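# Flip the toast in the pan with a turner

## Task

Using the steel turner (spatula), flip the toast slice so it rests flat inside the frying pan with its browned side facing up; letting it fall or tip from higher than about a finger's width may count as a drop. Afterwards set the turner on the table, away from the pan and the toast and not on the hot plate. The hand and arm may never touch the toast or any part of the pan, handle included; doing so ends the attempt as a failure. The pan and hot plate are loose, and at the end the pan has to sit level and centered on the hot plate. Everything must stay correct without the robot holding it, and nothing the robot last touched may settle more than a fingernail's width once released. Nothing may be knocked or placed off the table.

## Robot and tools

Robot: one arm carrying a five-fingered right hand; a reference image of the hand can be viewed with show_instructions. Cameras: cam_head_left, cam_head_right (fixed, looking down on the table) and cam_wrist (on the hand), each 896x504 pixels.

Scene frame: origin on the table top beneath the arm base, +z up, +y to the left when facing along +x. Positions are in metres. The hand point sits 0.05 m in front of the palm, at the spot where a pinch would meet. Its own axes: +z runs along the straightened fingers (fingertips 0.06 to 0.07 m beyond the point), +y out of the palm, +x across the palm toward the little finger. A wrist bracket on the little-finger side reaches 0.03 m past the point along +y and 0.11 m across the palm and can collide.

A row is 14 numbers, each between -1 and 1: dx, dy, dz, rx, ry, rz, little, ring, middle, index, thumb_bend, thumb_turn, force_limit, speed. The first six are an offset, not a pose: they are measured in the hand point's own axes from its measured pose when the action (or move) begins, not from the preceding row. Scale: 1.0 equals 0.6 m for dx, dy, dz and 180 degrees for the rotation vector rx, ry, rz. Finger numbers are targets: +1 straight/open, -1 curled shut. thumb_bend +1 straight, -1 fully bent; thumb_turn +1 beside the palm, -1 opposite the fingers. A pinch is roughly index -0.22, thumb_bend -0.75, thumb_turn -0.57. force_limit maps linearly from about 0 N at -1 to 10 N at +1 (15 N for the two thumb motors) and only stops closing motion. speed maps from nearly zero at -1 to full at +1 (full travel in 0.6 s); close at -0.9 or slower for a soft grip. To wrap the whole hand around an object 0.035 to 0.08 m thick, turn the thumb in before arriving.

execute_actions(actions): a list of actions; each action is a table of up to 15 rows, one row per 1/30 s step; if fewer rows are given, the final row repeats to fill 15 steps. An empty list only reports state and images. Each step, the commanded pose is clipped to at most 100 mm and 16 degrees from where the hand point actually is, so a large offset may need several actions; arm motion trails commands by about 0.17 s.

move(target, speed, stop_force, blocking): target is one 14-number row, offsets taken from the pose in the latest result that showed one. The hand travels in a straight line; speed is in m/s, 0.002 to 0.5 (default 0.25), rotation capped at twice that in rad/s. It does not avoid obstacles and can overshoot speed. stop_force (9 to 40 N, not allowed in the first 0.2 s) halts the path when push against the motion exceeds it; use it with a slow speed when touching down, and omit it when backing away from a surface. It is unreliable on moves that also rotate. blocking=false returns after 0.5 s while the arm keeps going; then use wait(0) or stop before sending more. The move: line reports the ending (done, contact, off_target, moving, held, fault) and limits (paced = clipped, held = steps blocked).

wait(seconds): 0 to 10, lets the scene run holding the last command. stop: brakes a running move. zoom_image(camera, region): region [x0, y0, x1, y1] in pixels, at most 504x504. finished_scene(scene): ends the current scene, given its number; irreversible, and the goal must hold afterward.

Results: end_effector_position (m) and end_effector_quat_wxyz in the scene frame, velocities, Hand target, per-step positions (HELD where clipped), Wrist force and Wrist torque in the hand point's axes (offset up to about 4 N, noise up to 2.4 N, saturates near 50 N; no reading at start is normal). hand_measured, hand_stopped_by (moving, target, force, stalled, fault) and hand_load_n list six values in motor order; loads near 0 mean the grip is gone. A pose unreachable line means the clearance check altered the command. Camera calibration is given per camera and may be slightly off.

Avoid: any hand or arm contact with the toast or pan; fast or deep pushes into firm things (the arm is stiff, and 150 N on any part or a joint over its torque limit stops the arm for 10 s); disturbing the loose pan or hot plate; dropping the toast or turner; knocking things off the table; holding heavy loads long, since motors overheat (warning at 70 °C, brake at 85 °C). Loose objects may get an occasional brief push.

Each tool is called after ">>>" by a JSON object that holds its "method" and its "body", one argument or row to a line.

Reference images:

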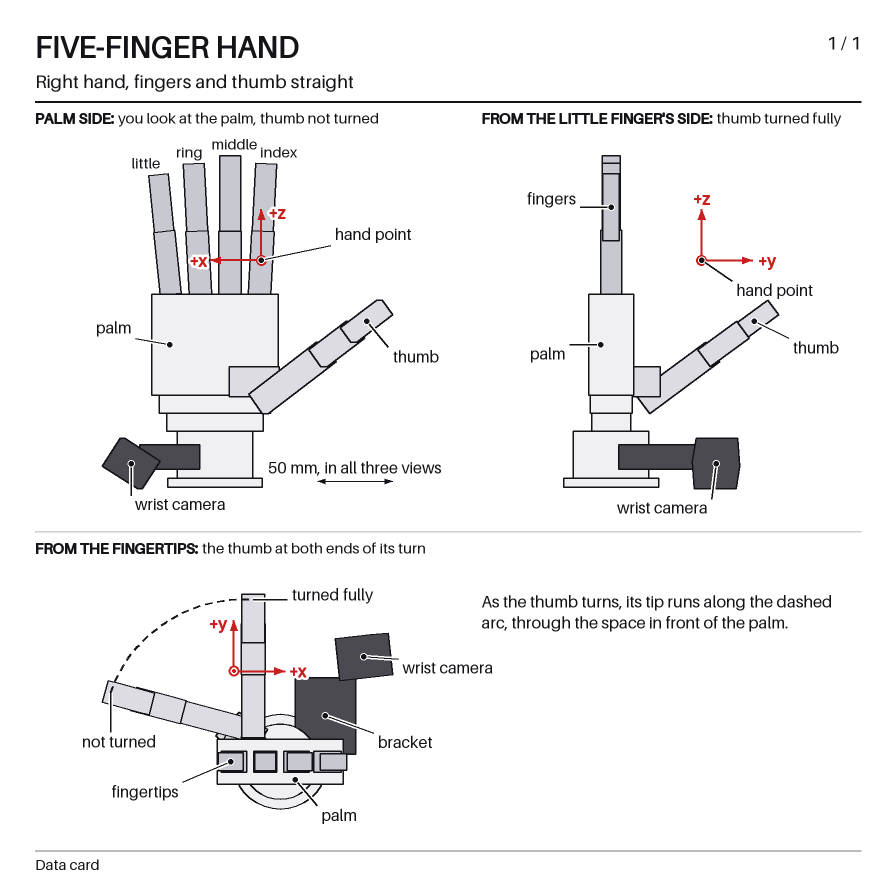

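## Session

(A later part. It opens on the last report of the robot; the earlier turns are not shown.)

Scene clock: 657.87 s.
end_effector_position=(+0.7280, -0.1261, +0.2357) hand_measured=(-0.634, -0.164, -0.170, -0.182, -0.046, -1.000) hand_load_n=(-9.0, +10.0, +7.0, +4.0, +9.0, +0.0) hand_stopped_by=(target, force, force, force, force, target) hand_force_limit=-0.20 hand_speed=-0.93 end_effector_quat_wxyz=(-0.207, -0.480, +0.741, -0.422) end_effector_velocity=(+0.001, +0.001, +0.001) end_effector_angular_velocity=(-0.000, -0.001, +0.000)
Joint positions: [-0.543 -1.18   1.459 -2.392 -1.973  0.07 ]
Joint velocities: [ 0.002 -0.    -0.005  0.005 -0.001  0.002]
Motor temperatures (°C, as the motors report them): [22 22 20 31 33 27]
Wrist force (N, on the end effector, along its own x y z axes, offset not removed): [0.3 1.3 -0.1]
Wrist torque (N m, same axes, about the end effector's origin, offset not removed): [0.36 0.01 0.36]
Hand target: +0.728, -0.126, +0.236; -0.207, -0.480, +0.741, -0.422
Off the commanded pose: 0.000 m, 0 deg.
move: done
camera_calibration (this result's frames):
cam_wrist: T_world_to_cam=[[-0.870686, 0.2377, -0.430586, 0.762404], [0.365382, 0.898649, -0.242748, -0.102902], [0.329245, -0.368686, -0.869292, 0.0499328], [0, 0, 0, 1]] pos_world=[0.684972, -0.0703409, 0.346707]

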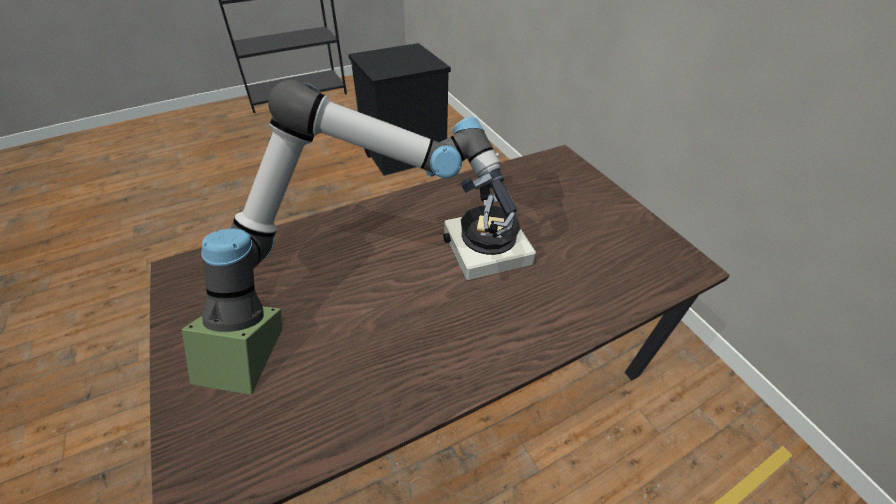

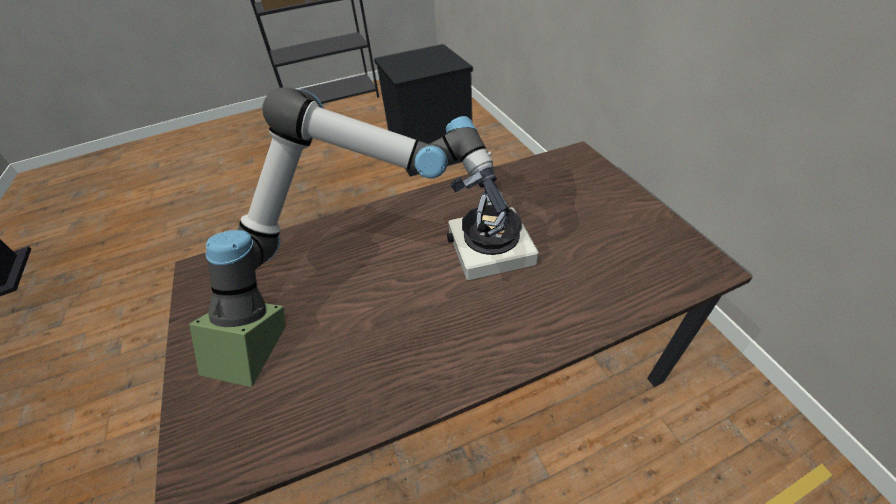

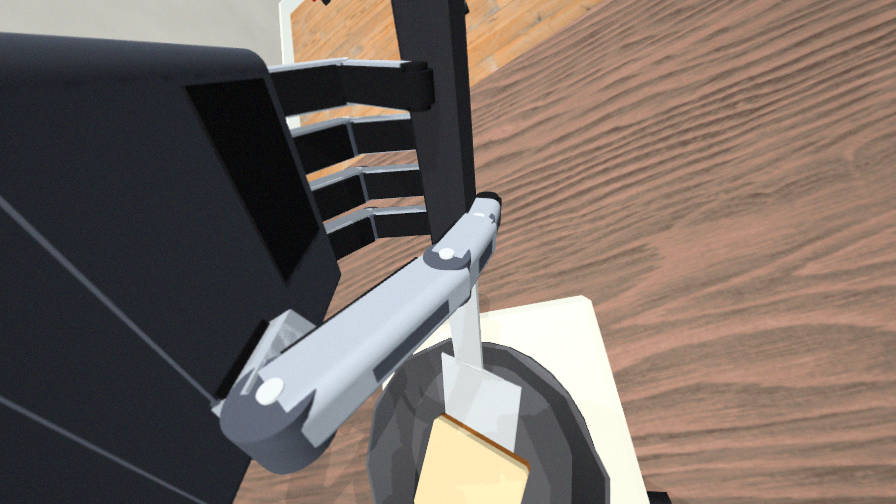

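>>> {"method": "move", "body": {
  "target": [0.01245, -0.03748, -0.05702, 0, 0, 0, -0.63, -0.7, -0.62, -0.62, -0.42, -1, -0.2, -0.93],
  "speed": 0.02
}}

>>> {"method": "zoom_image", "body": {
  "camera": "cam_wrist",
  "region": [380, 300, 650, 504]
}}

>>> {"method": "zoom_image", "body": {
  "camera": "cam_head_left",
  "region": [450, 180, 540, 270]
}}

>>> {"method": "zoom_image", "body": {
  "camera": "cam_head_right",
  "region": [450, 180, 540, 270]
}}

Scene clock: 670.87 s.
end_effector_position=(+0.7411, -0.1061, +0.2696) hand_measured=(-0.634, -0.164, -0.170, -0.182, -0.046, -1.000) hand_load_n=(-10.5, +9.5, +7.0, +5.0, +8.5, +0.0) hand_stopped_by=(target, force, force, force, force, target) hand_force_limit=-0.20 hand_speed=-0.93 end_effector_quat_wxyz=(-0.207, -0.480, +0.741, -0.422) end_effector_velocity=(-0.000, +0.001, +0.001) end_effector_angular_velocity=(+0.001, +0.002, -0.000)
Joint positions: [-0.535 -1.199  1.377 -2.289 -1.977  0.078]
Joint velocities: [ 0.    -0.001 -0.003  0.005  0.    -0.001]
Motor temperatures (°C, as the motors report them): [22 22 20 31 33 27]
Wrist force (N, on the end effector, along its own x y z axes, offset not removed): [-0.4 2.2 -1.5]
Wrist torque (N m, same axes, about the end effector's origin, offset not removed): [0.50 0.14 0.25]
Hand target: +0.741, -0.106, +0.270; -0.207, -0.480, +0.741, -0.422
Off the commanded pose: 0.000 m, 0 deg.
move: done
camera_calibration (this result's frames):
cam_wrist: T_world_to_cam=[[-0.870685, 0.237691, -0.430593, 0.783601], [0.365374, 0.898654, -0.242742, -0.117436], [0.329256, -0.368679, -0.86929, 0.0824827], [0, 0, 0, 1]] pos_world=[0.69802, -0.0503113, 0.380608]

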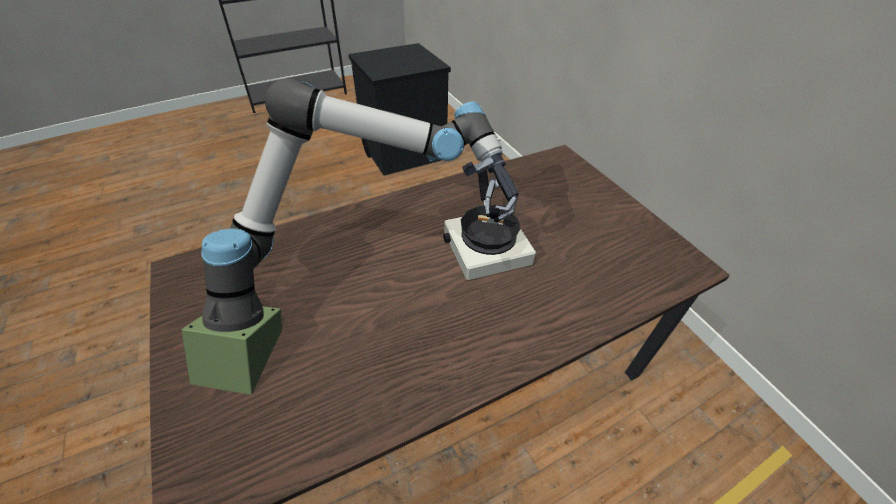

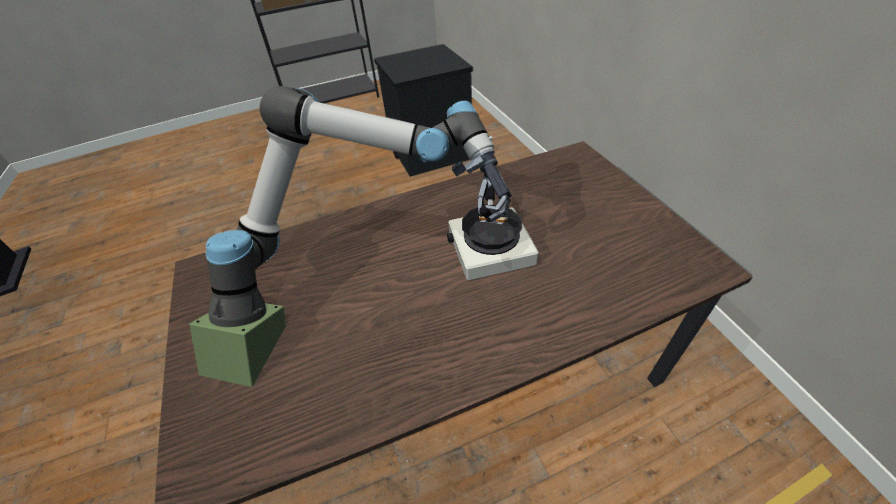

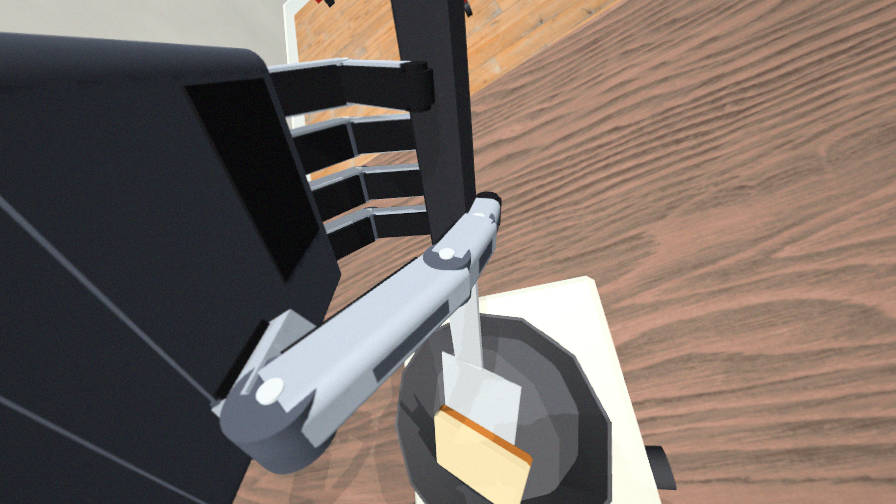

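Region (380, 300, 650, 504) of cam_wrist's 896x504 image, scaled by 1.867, with more detail than that image has; it fills the top 381 rows of this view, and the rest is white.

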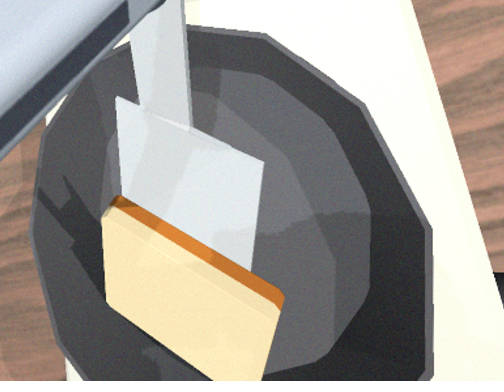

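Region (450, 180, 540, 270) of cam_head_left's 896x504 image, scaled by 5.600, with more detail than that image has.

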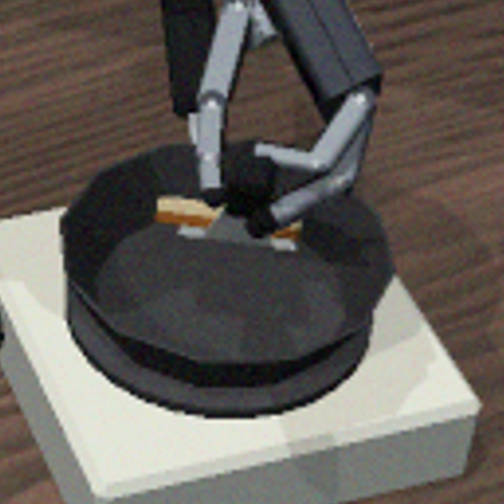

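Region (450, 180, 540, 270) of cam_head_right's 896x504 image, scaled by 5.600, with more detail than that image has.

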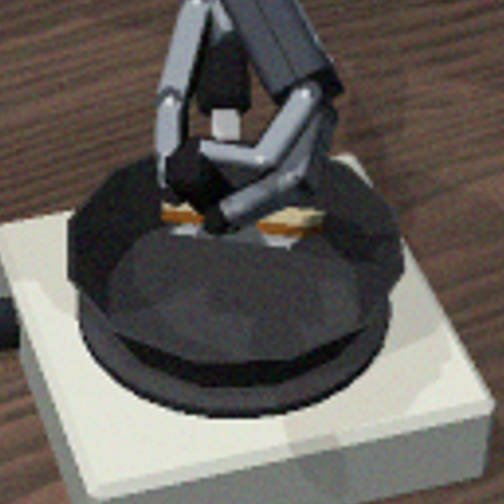

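>>> {"method": "move", "body": {
  "target": [-0.01862, -0.0076, -0.01495, 0, 0, 0, -0.63, -0.7, -0.62, -0.62, -0.42, -1, -0.2, -0.93],
  "speed": 0.012
}}

>>> {"method": "zoom_image", "body": {
  "camera": "cam_wrist",
  "region": [380, 300, 650, 504]
}}

>>> {"method": "zoom_image", "body": {
  "camera": "cam_head_left",
  "region": [450, 180, 540, 270]
}}

>>> {"method": "zoom_image", "body": {
  "camera": "cam_head_right",
  "region": [450, 180, 540, 270]
}}

Scene clock: 675.93 s.
end_effector_position=(+0.7492, -0.0937, +0.2686) hand_measured=(-0.634, -0.164, -0.170, -0.182, -0.046, -1.000) hand_load_n=(-10.5, +9.5, +7.0, +5.0, +8.5, +0.0) hand_stopped_by=(target, force, force, force, force, target) hand_force_limit=-0.20 hand_speed=-0.93 end_effector_quat_wxyz=(-0.207, -0.480, +0.741, -0.422) end_effector_velocity=(+0.002, +0.002, +0.001) end_effector_angular_velocity=(-0.001, -0.002, +0.000)
Joint positions: [-0.514 -1.19   1.346 -2.259 -1.988  0.097]
Joint velocities: [ 0.003  0.001 -0.006  0.004 -0.002  0.003]
Motor temperatures (°C, as the motors report them): [22 22 20 31 33 27]
Wrist force (N, on the end effector, along its own x y z axes, offset not removed): [-0.2 -0.5 -0.8]
Wrist torque (N m, same axes, about the end effector's origin, offset not removed): [0.06 0.09 0.17]
Hand target: +0.749, -0.094, +0.269; -0.207, -0.480, +0.741, -0.422
Off the commanded pose: 0.000 m, 0 deg.
move: done
camera_calibration (this result's frames):
cam_wrist: T_world_to_cam=[[-0.870683, 0.237684, -0.430602, 0.787289], [0.365362, 0.898664, -0.242721, -0.131783], [0.329275, -0.368658, -0.869292, 0.0835221], [0, 0, 0, 1]] pos_world=[0.706126, -0.0379067, 0.379627]

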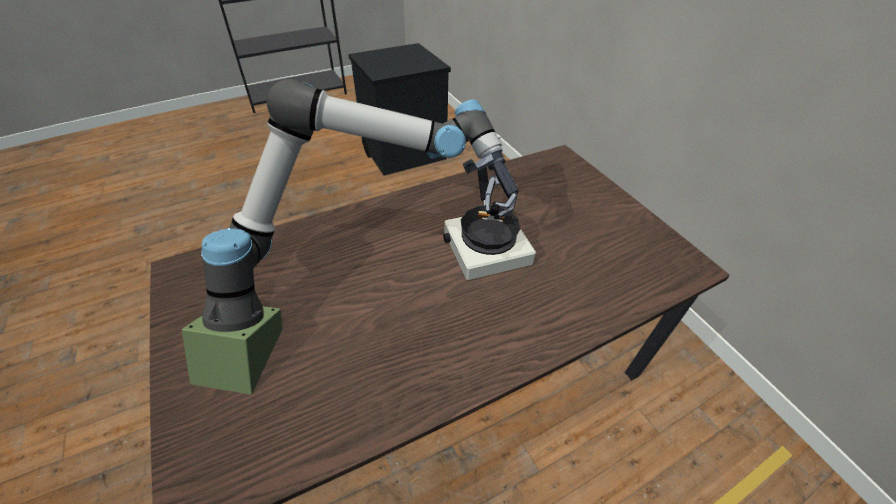

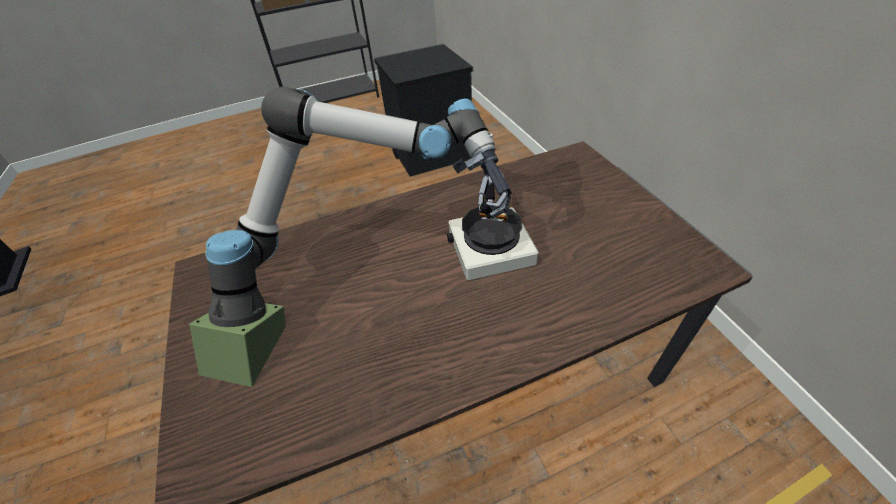

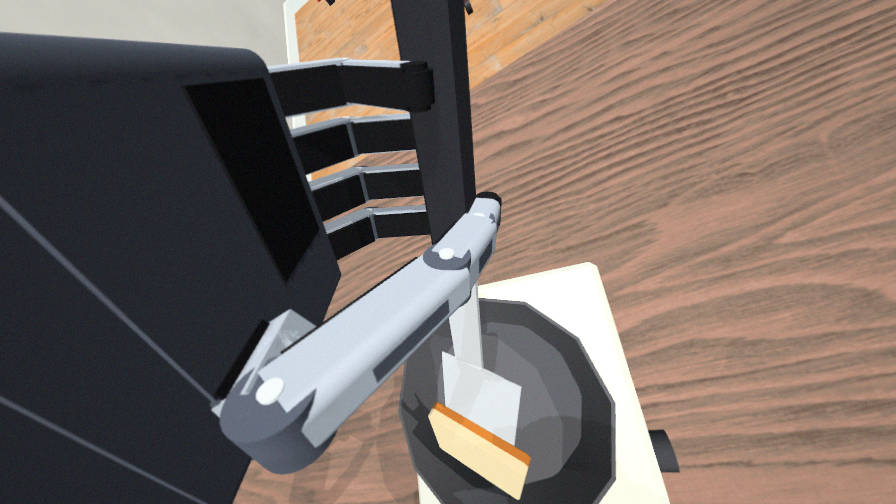

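Region (380, 300, 650, 504) of cam_wrist's 896x504 image, scaled by 1.867, with more detail than that image has; it fills the top 381 rows of this view, and the rest is white.

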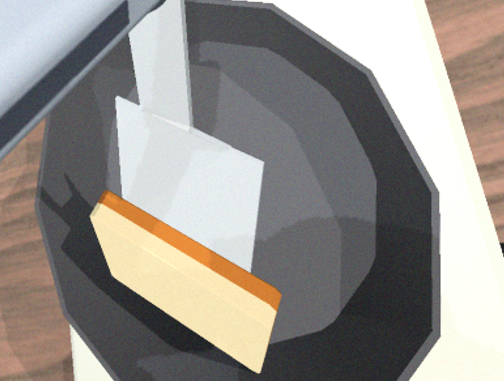

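Region (450, 180, 540, 270) of cam_head_left's 896x504 image, scaled by 5.600, with more detail than that image has.

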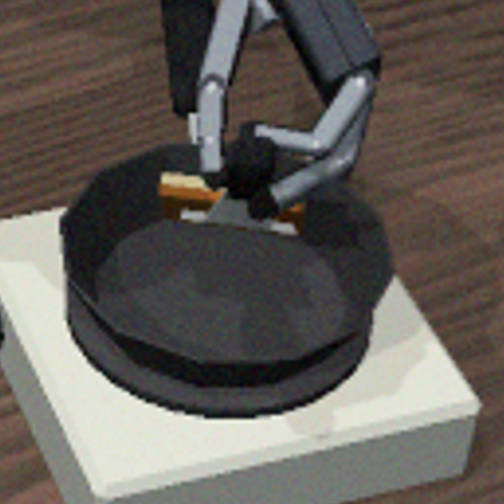

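Region (450, 180, 540, 270) of cam_head_right's 896x504 image, scaled by 5.600, with more detail than that image has.

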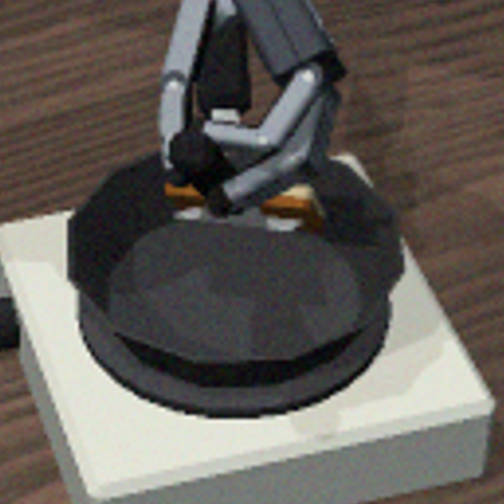

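>>> {"method": "move", "body": {
  "target": [0.00966, -0.01455, -0.02135, 0, 0, 0, -0.63, -0.7, -0.62, -0.62, -0.42, -1, -0.2, -0.93],
  "speed": 0.012
}}

>>> {"method": "zoom_image", "body": {
  "camera": "cam_wrist",
  "region": [380, 300, 650, 504]
}}

>>> {"method": "zoom_image", "body": {
  "camera": "cam_head_left",
  "region": [450, 180, 540, 270]
}}

>>> {"method": "zoom_image", "body": {
  "camera": "cam_head_right",
  "region": [450, 180, 540, 270]
}}

Scene clock: 680.47 s.
end_effector_position=(+0.7530, -0.0879, +0.2835) hand_measured=(-0.634, -0.164, -0.170, -0.182, -0.046, -1.000) hand_load_n=(-10.0, +9.5, +7.0, +5.0, +8.5, +0.0) hand_stopped_by=(target, force, force, force, force, target) hand_force_limit=-0.20 hand_speed=-0.93 end_effector_quat_wxyz=(-0.207, -0.480, +0.741, -0.422) end_effector_velocity=(+0.000, +0.001, +0.001) end_effector_angular_velocity=(+0.000, +0.000, -0.001)
Joint positions: [-0.515 -1.196  1.313 -2.221 -1.988  0.096]
Joint velocities: [ 0.    -0.001 -0.004  0.005 -0.     0.001]
Motor temperatures (°C, as the motors report them): [22 22 20 31 33 27]
Wrist force (N, on the end effector, along its own x y z axes, offset not removed): [-1.2 2.5 0.3]
Wrist torque (N m, same axes, about the end effector's origin, offset not removed): [0.40 0.20 0.19]
Hand target: +0.753, -0.088, +0.284; -0.207, -0.480, +0.741, -0.422
Off the commanded pose: 0.000 m, 0 deg.
move: done
camera_calibration (this result's frames):
cam_wrist: T_world_to_cam=[[-0.870682, 0.237672, -0.43061, 0.795588], [0.365354, 0.898667, -0.242722, -0.134764], [0.329287, -0.368659, -0.869288, 0.0973087], [0, 0, 0, 1]] pos_world=[0.709898, -0.0321079, 0.394467]

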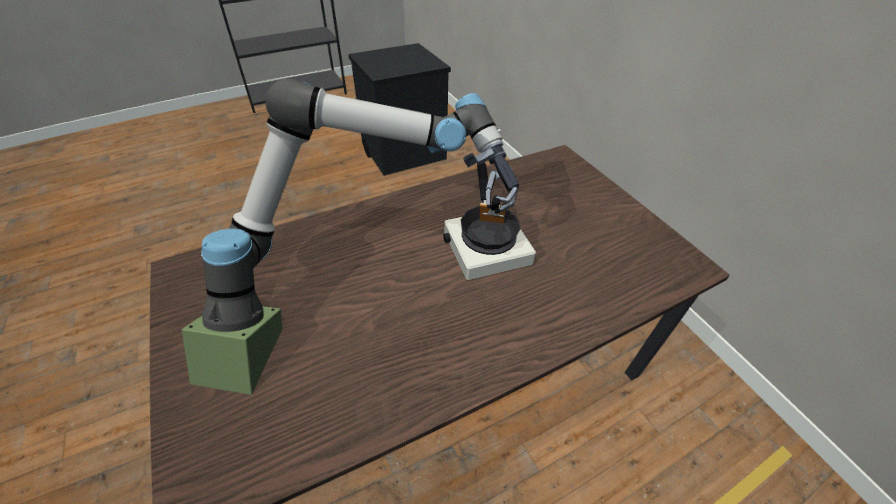

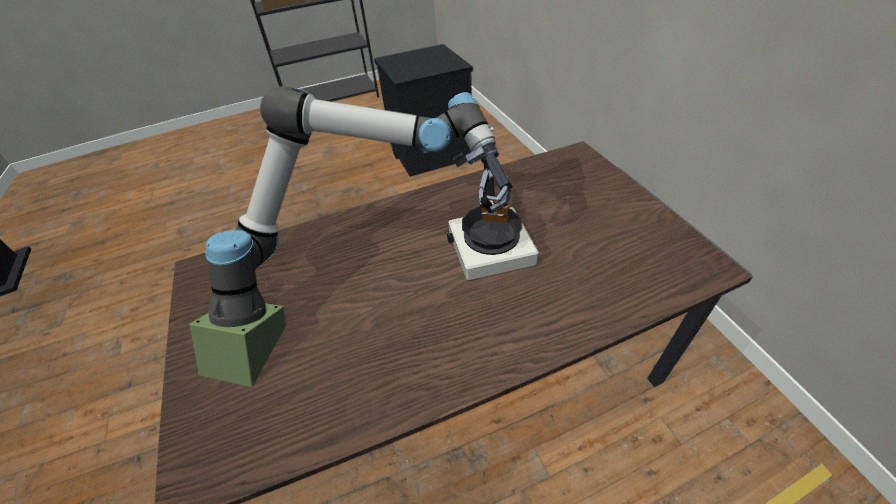

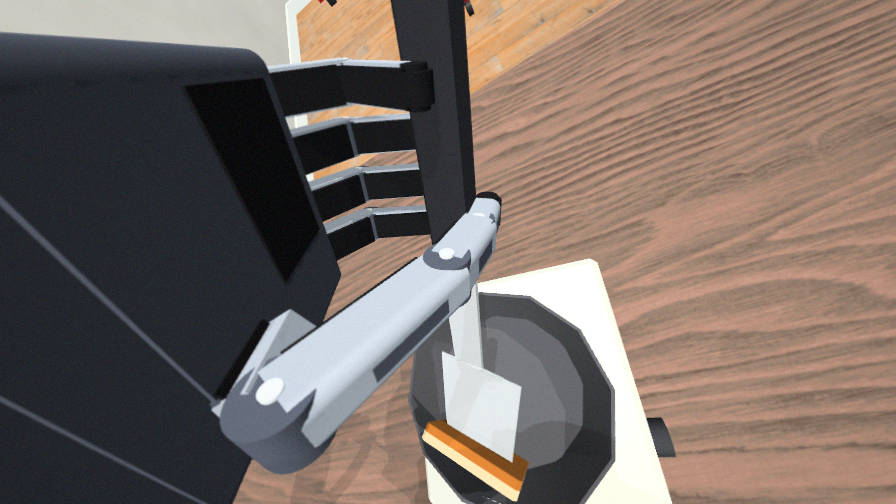

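Region (380, 300, 650, 504) of cam_wrist's 896x504 image, scaled by 1.867, with more detail than that image has; it fills the top 381 rows of this view, and the rest is white.

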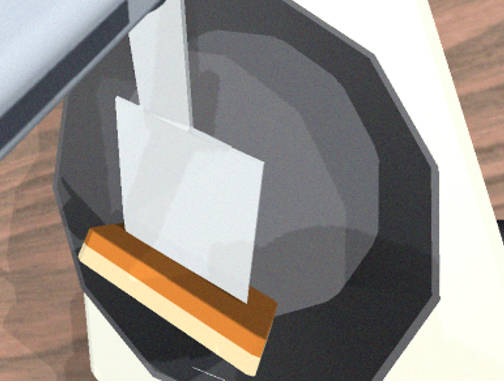

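Region (450, 180, 540, 270) of cam_head_left's 896x504 image, scaled by 5.600, with more detail than that image has.

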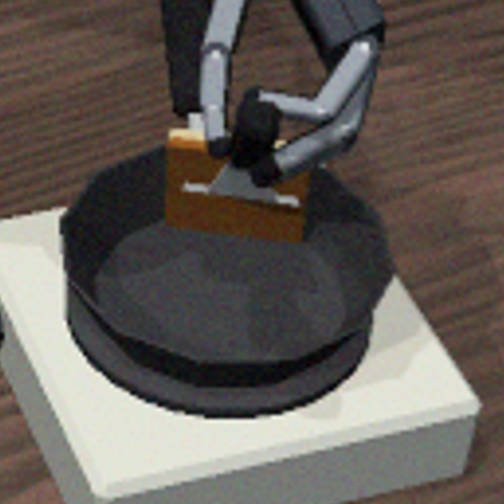

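Region (450, 180, 540, 270) of cam_head_right's 896x504 image, scaled by 5.600, with more detail than that image has.

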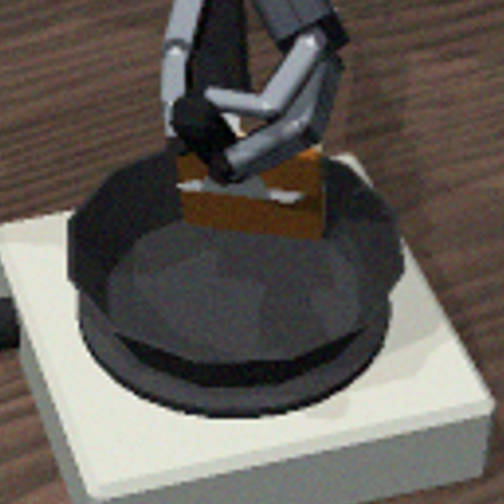

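>>> {"method": "move", "body": {
  "target": [-0.04019, 0.01659, 0.01967, 0, 0, 0, -0.63, -0.7, -0.62, -0.62, -0.42, -1, -0.2, -0.93],
  "speed": 0.015
}}

>>> {"method": "zoom_image", "body": {
  "camera": "cam_wrist",
  "region": [380, 300, 650, 504]
}}

>>> {"method": "zoom_image", "body": {
  "camera": "cam_head_left",
  "region": [450, 180, 540, 270]
}}

>>> {"method": "zoom_image", "body": {
  "camera": "cam_head_right",
  "region": [450, 180, 540, 270]
}}

Scene clock: 687.20 s.
end_effector_position=(+0.7563, -0.0829, +0.2556) hand_measured=(-0.634, -0.164, -0.170, -0.182, -0.046, -1.000) hand_load_n=(-10.5, +9.5, +7.0, +5.0, +8.5, +0.0) hand_stopped_by=(target, force, force, force, force, target) hand_force_limit=-0.20 hand_speed=-0.93 end_effector_quat_wxyz=(-0.207, -0.480, +0.741, -0.422) end_effector_velocity=(+0.000, -0.000, -0.001) end_effector_angular_velocity=(-0.001, -0.002, -0.000)
Joint positions: [-0.487 -1.171  1.331 -2.253 -2.002  0.123]
Joint velocities: [ 0.001  0.001  0.001 -0.003 -0.001  0.002]
Motor temperatures (°C, as the motors report them): [22 22 20 31 33 27]
Wrist force (N, on the end effector, along its own x y z axes, offset not removed): [0.5 1.7 0.5]
Wrist torque (N m, same axes, about the end effector's origin, offset not removed): [0.32 -0.10 0.35]
Hand target: +0.756, -0.083, +0.255; -0.207, -0.480, +0.741, -0.422
Off the commanded pose: 0.000 m, 0 deg.
move: done
camera_calibration (this result's frames):
cam_wrist: T_world_to_cam=[[-0.870678, 0.237685, -0.43061, 0.785277], [0.365358, 0.898673, -0.242696, -0.14722], [0.329293, -0.368637, -0.869295, 0.0738606], [0, 0, 0, 1]] pos_world=[0.71319, -0.0271186, 0.366625]

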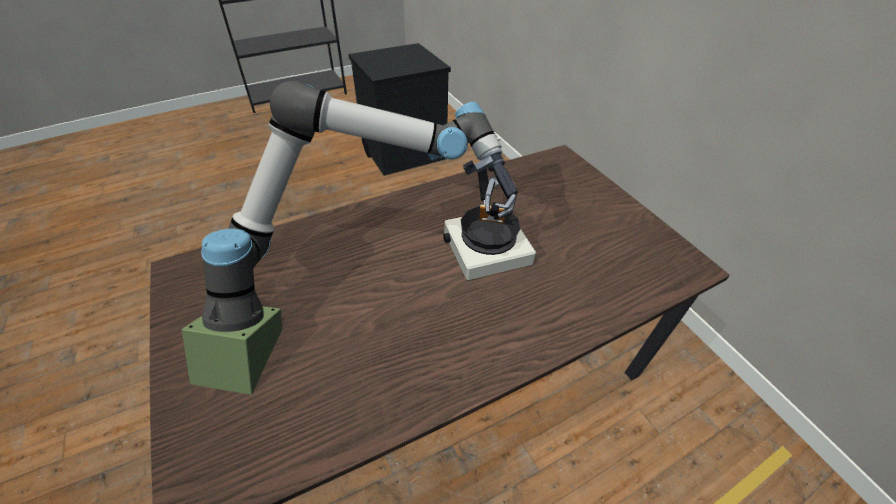

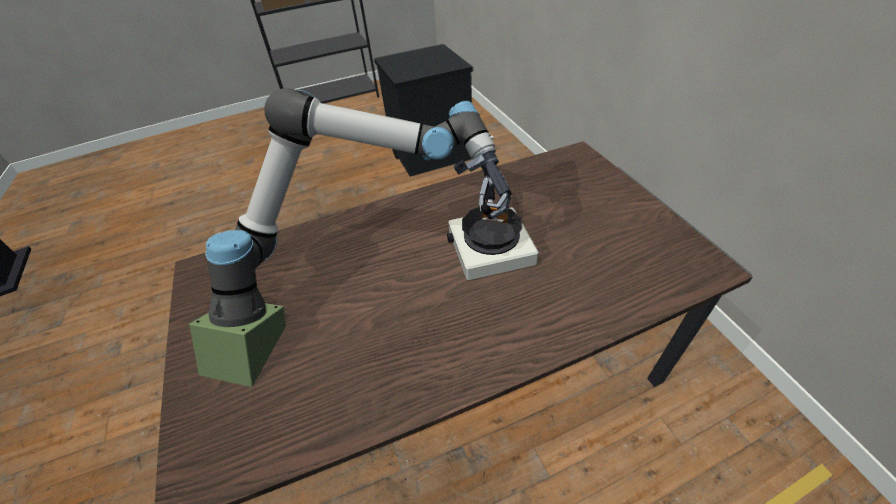

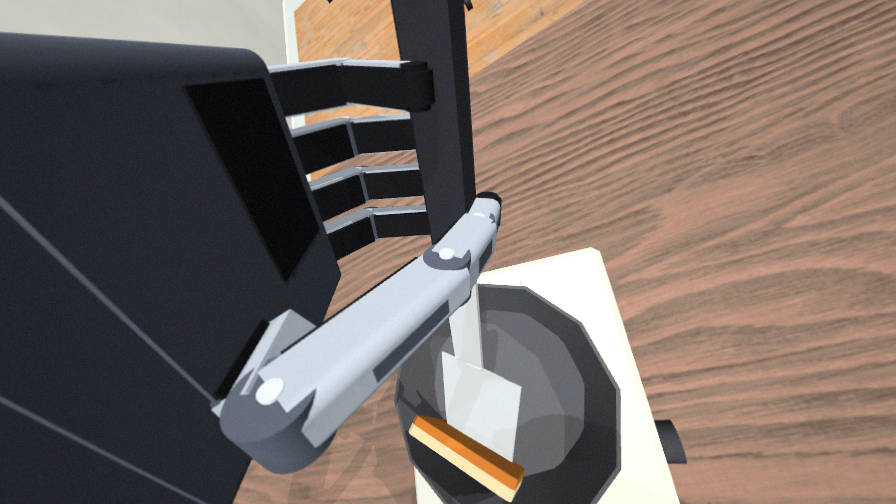

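Region (380, 300, 650, 504) of cam_wrist's 896x504 image, scaled by 1.867, with more detail than that image has; it fills the top 381 rows of this view, and the rest is white.

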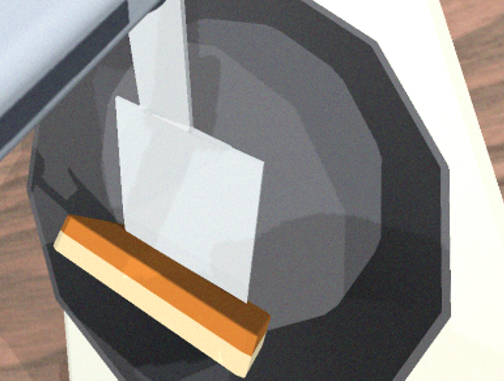

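Region (450, 180, 540, 270) of cam_head_left's 896x504 image, scaled by 5.600, with more detail than that image has.

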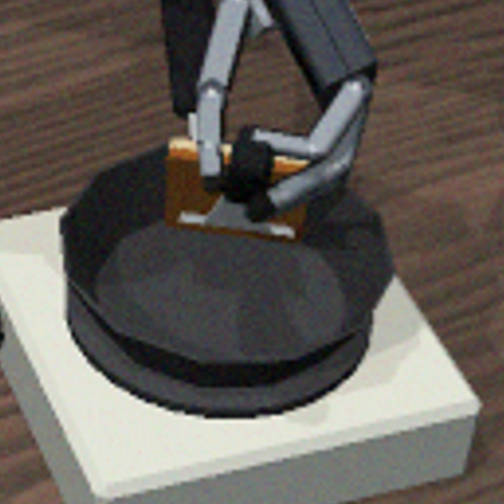

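Region (450, 180, 540, 270) of cam_head_right's 896x504 image, scaled by 5.600, with more detail than that image has.

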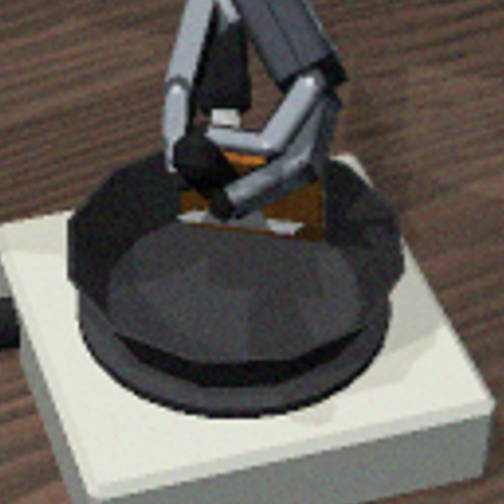

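>>> {"method": "execute_actions", "body": {
  "actions": []
}}

Scene clock: 694.37 s.
end_effector_position=(+0.7563, -0.0829, +0.2555) hand_measured=(-0.634, -0.164, -0.170, -0.182, -0.046, -1.000) hand_load_n=(-10.5, +9.5, +7.0, +5.0, +8.5, +0.0) hand_stopped_by=(target, force, force, force, force, target) hand_force_limit=-0.20 hand_speed=-0.93 end_effector_quat_wxyz=(-0.207, -0.480, +0.741, -0.422) end_effector_velocity=(-0.000, -0.001, -0.000) end_effector_angular_velocity=(+0.000, +0.001, -0.001)
Joint positions: [-0.487 -1.171  1.331 -2.253 -2.002  0.123]
Joint velocities: [-0.001  0.     0.001  0.     0.    -0.   ]
Motor temperatures (°C, as the motors report them): [22 22 20 31 33 27]
Wrist force (N, on the end effector, along its own x y z axes, offset not removed): [-0.9 2.1 1.0]
Wrist torque (N m, same axes, about the end effector's origin, offset not removed): [0.35 0.16 0.34]
Hand target: +0.756, -0.083, +0.255; -0.207, -0.480, +0.741, -0.422
Off the commanded pose: 0.000 m, 0 deg.
camera_calibration (this result's frames):
cam_wrist: T_world_to_cam=[[-0.870677, 0.237686, -0.430612, 0.785221], [0.365359, 0.898672, -0.242697, -0.147287], [0.329293, -0.368639, -0.869294, 0.0737307], [0, 0, 0, 1]] pos_world=[0.713207, -0.027093, 0.366473]

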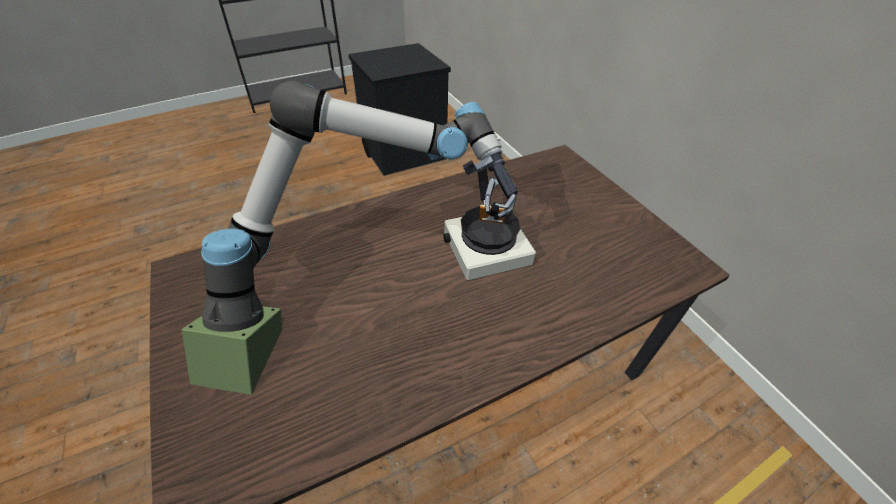

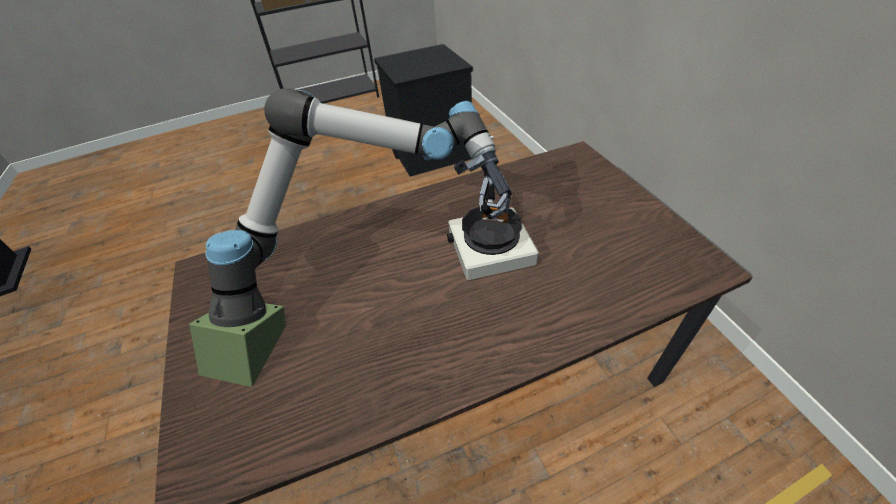

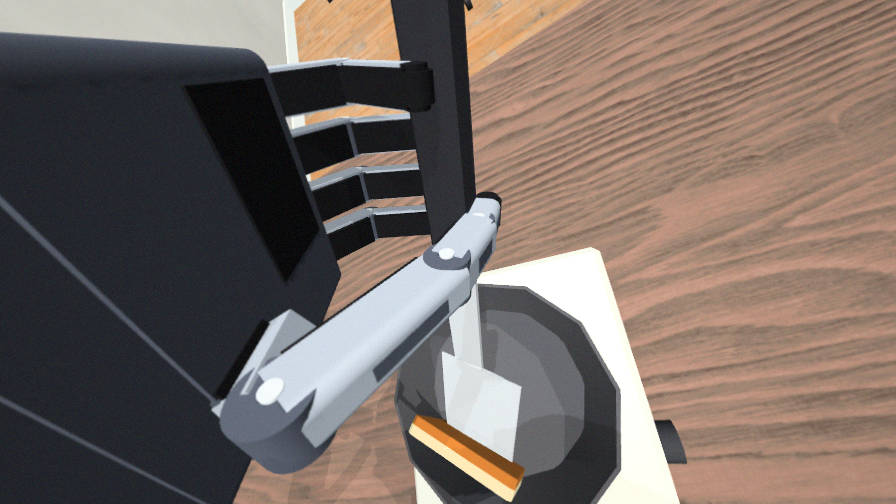

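>>> {"method": "zoom_image", "body": {
  "camera": "cam_wrist",
  "region": [340, 254, 690, 504]
}}

>>> {"method": "zoom_image", "body": {
  "camera": "cam_head_left",
  "region": [430, 150, 560, 290]
}}

Region (340, 254, 690, 504) of cam_wrist's 896x504 image, scaled by 1.440, with more detail than that image has; it fills the top 360 rows of this view, and the rest is white.

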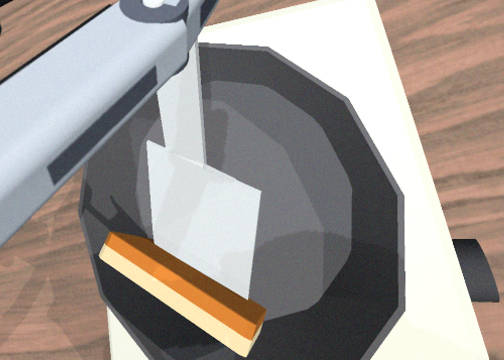

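Region (430, 150, 560, 290) of cam_head_left's 896x504 image, scaled by 3.600, with more detail than that image has; it fills the left 468 columns of this view, and the rest is white.

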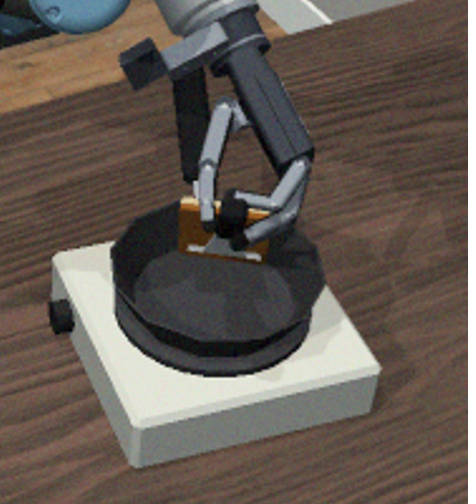

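>>> {"method": "move", "body": {
  "target": [-0.00349,-0.00166,-0.00318,0,0,0,-0.63,-0.7,-0.62,-0.62,-0.42,-1,-0.2,-0.93],
  "speed": 0.004
}}

>>> {"method": "zoom_image", "body": {
  "camera": "cam_wrist",
  "region": [340, 254, 690, 504]
}}

>>> {"method": "zoom_image", "body": {
  "camera": "cam_head_left",
  "region": [430, 150, 560, 290]
}}

Scene clock: 701.30 s.
end_effector_position=(+0.7579, -0.0804, +0.2555) hand_measured=(-0.634, -0.164, -0.170, -0.182, -0.046, -1.000) hand_load_n=(-10.5, +9.5, +7.0, +5.0, +8.5, +0.0) hand_stopped_by=(target, force, force, force, force, target) hand_force_limit=-0.20 hand_speed=-0.93 end_effector_quat_wxyz=(-0.207, -0.480, +0.741, -0.422) end_effector_velocity=(+0.001, +0.000, +0.000) end_effector_angular_velocity=(-0.001, -0.001, +0.000)
Joint positions: [-0.483 -1.169  1.325 -2.247 -2.004  0.127]
Joint velocities: [ 0.001  0.    -0.002  0.001 -0.001  0.001]
Motor temperatures (°C, as the motors report them): [22 22 20 31 33 27]
Wrist force (N, on the end effector, along its own x y z axes, offset not removed): [1.5 3.5 0.7]
Wrist torque (N m, same axes, about the end effector's origin, offset not removed): [0.45 -0.14 0.40]
Hand target: +0.758, -0.080, +0.255; -0.207, -0.480, +0.741, -0.422
Off the commanded pose: 0.000 m, 0 deg.
move: done
camera_calibration (this result's frames):
cam_wrist: T_world_to_cam=[[-0.870677, 0.237683, -0.430614, 0.786035], [0.365355, 0.898674, -0.242693, -0.150087], [0.329298, -0.368634, -0.869294, 0.0741067], [0, 0, 0, 1]] pos_world=[0.714814, -0.024629, 0.366473]

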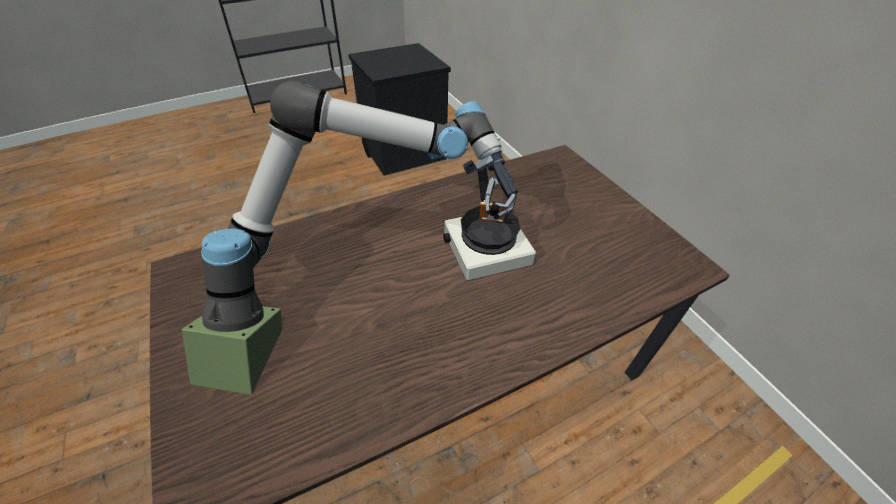

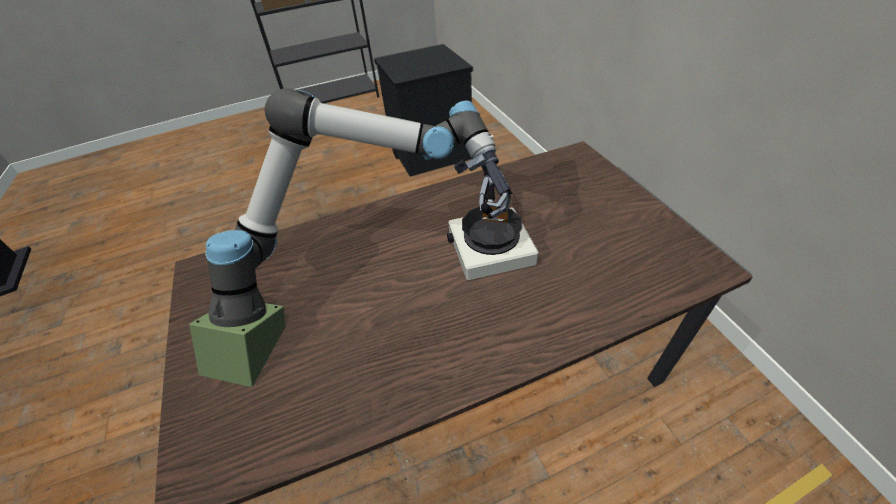

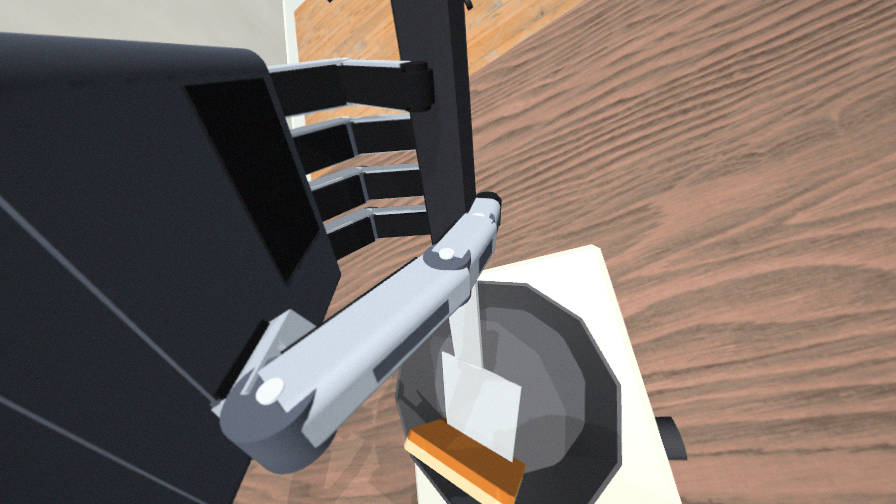

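Region (340, 254, 690, 504) of cam_wrist's 896x504 image, scaled by 1.440, with more detail than that image has; it fills the top 360 rows of this view, and the rest is white.

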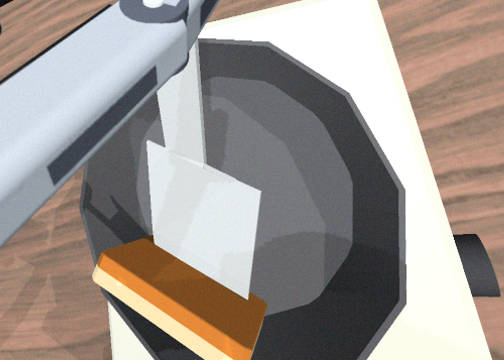

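Region (430, 150, 560, 290) of cam_head_left's 896x504 image, scaled by 3.600, with more detail than that image has; it fills the left 468 columns of this view, and the rest is white.

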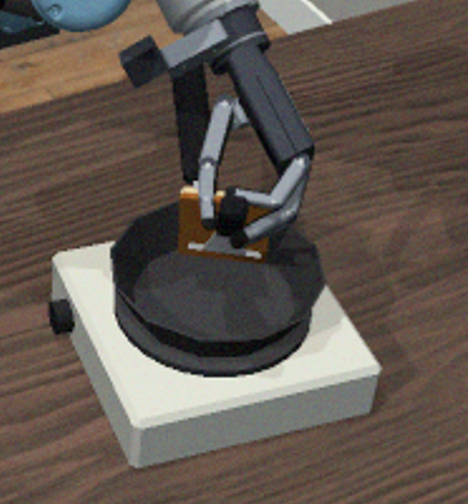

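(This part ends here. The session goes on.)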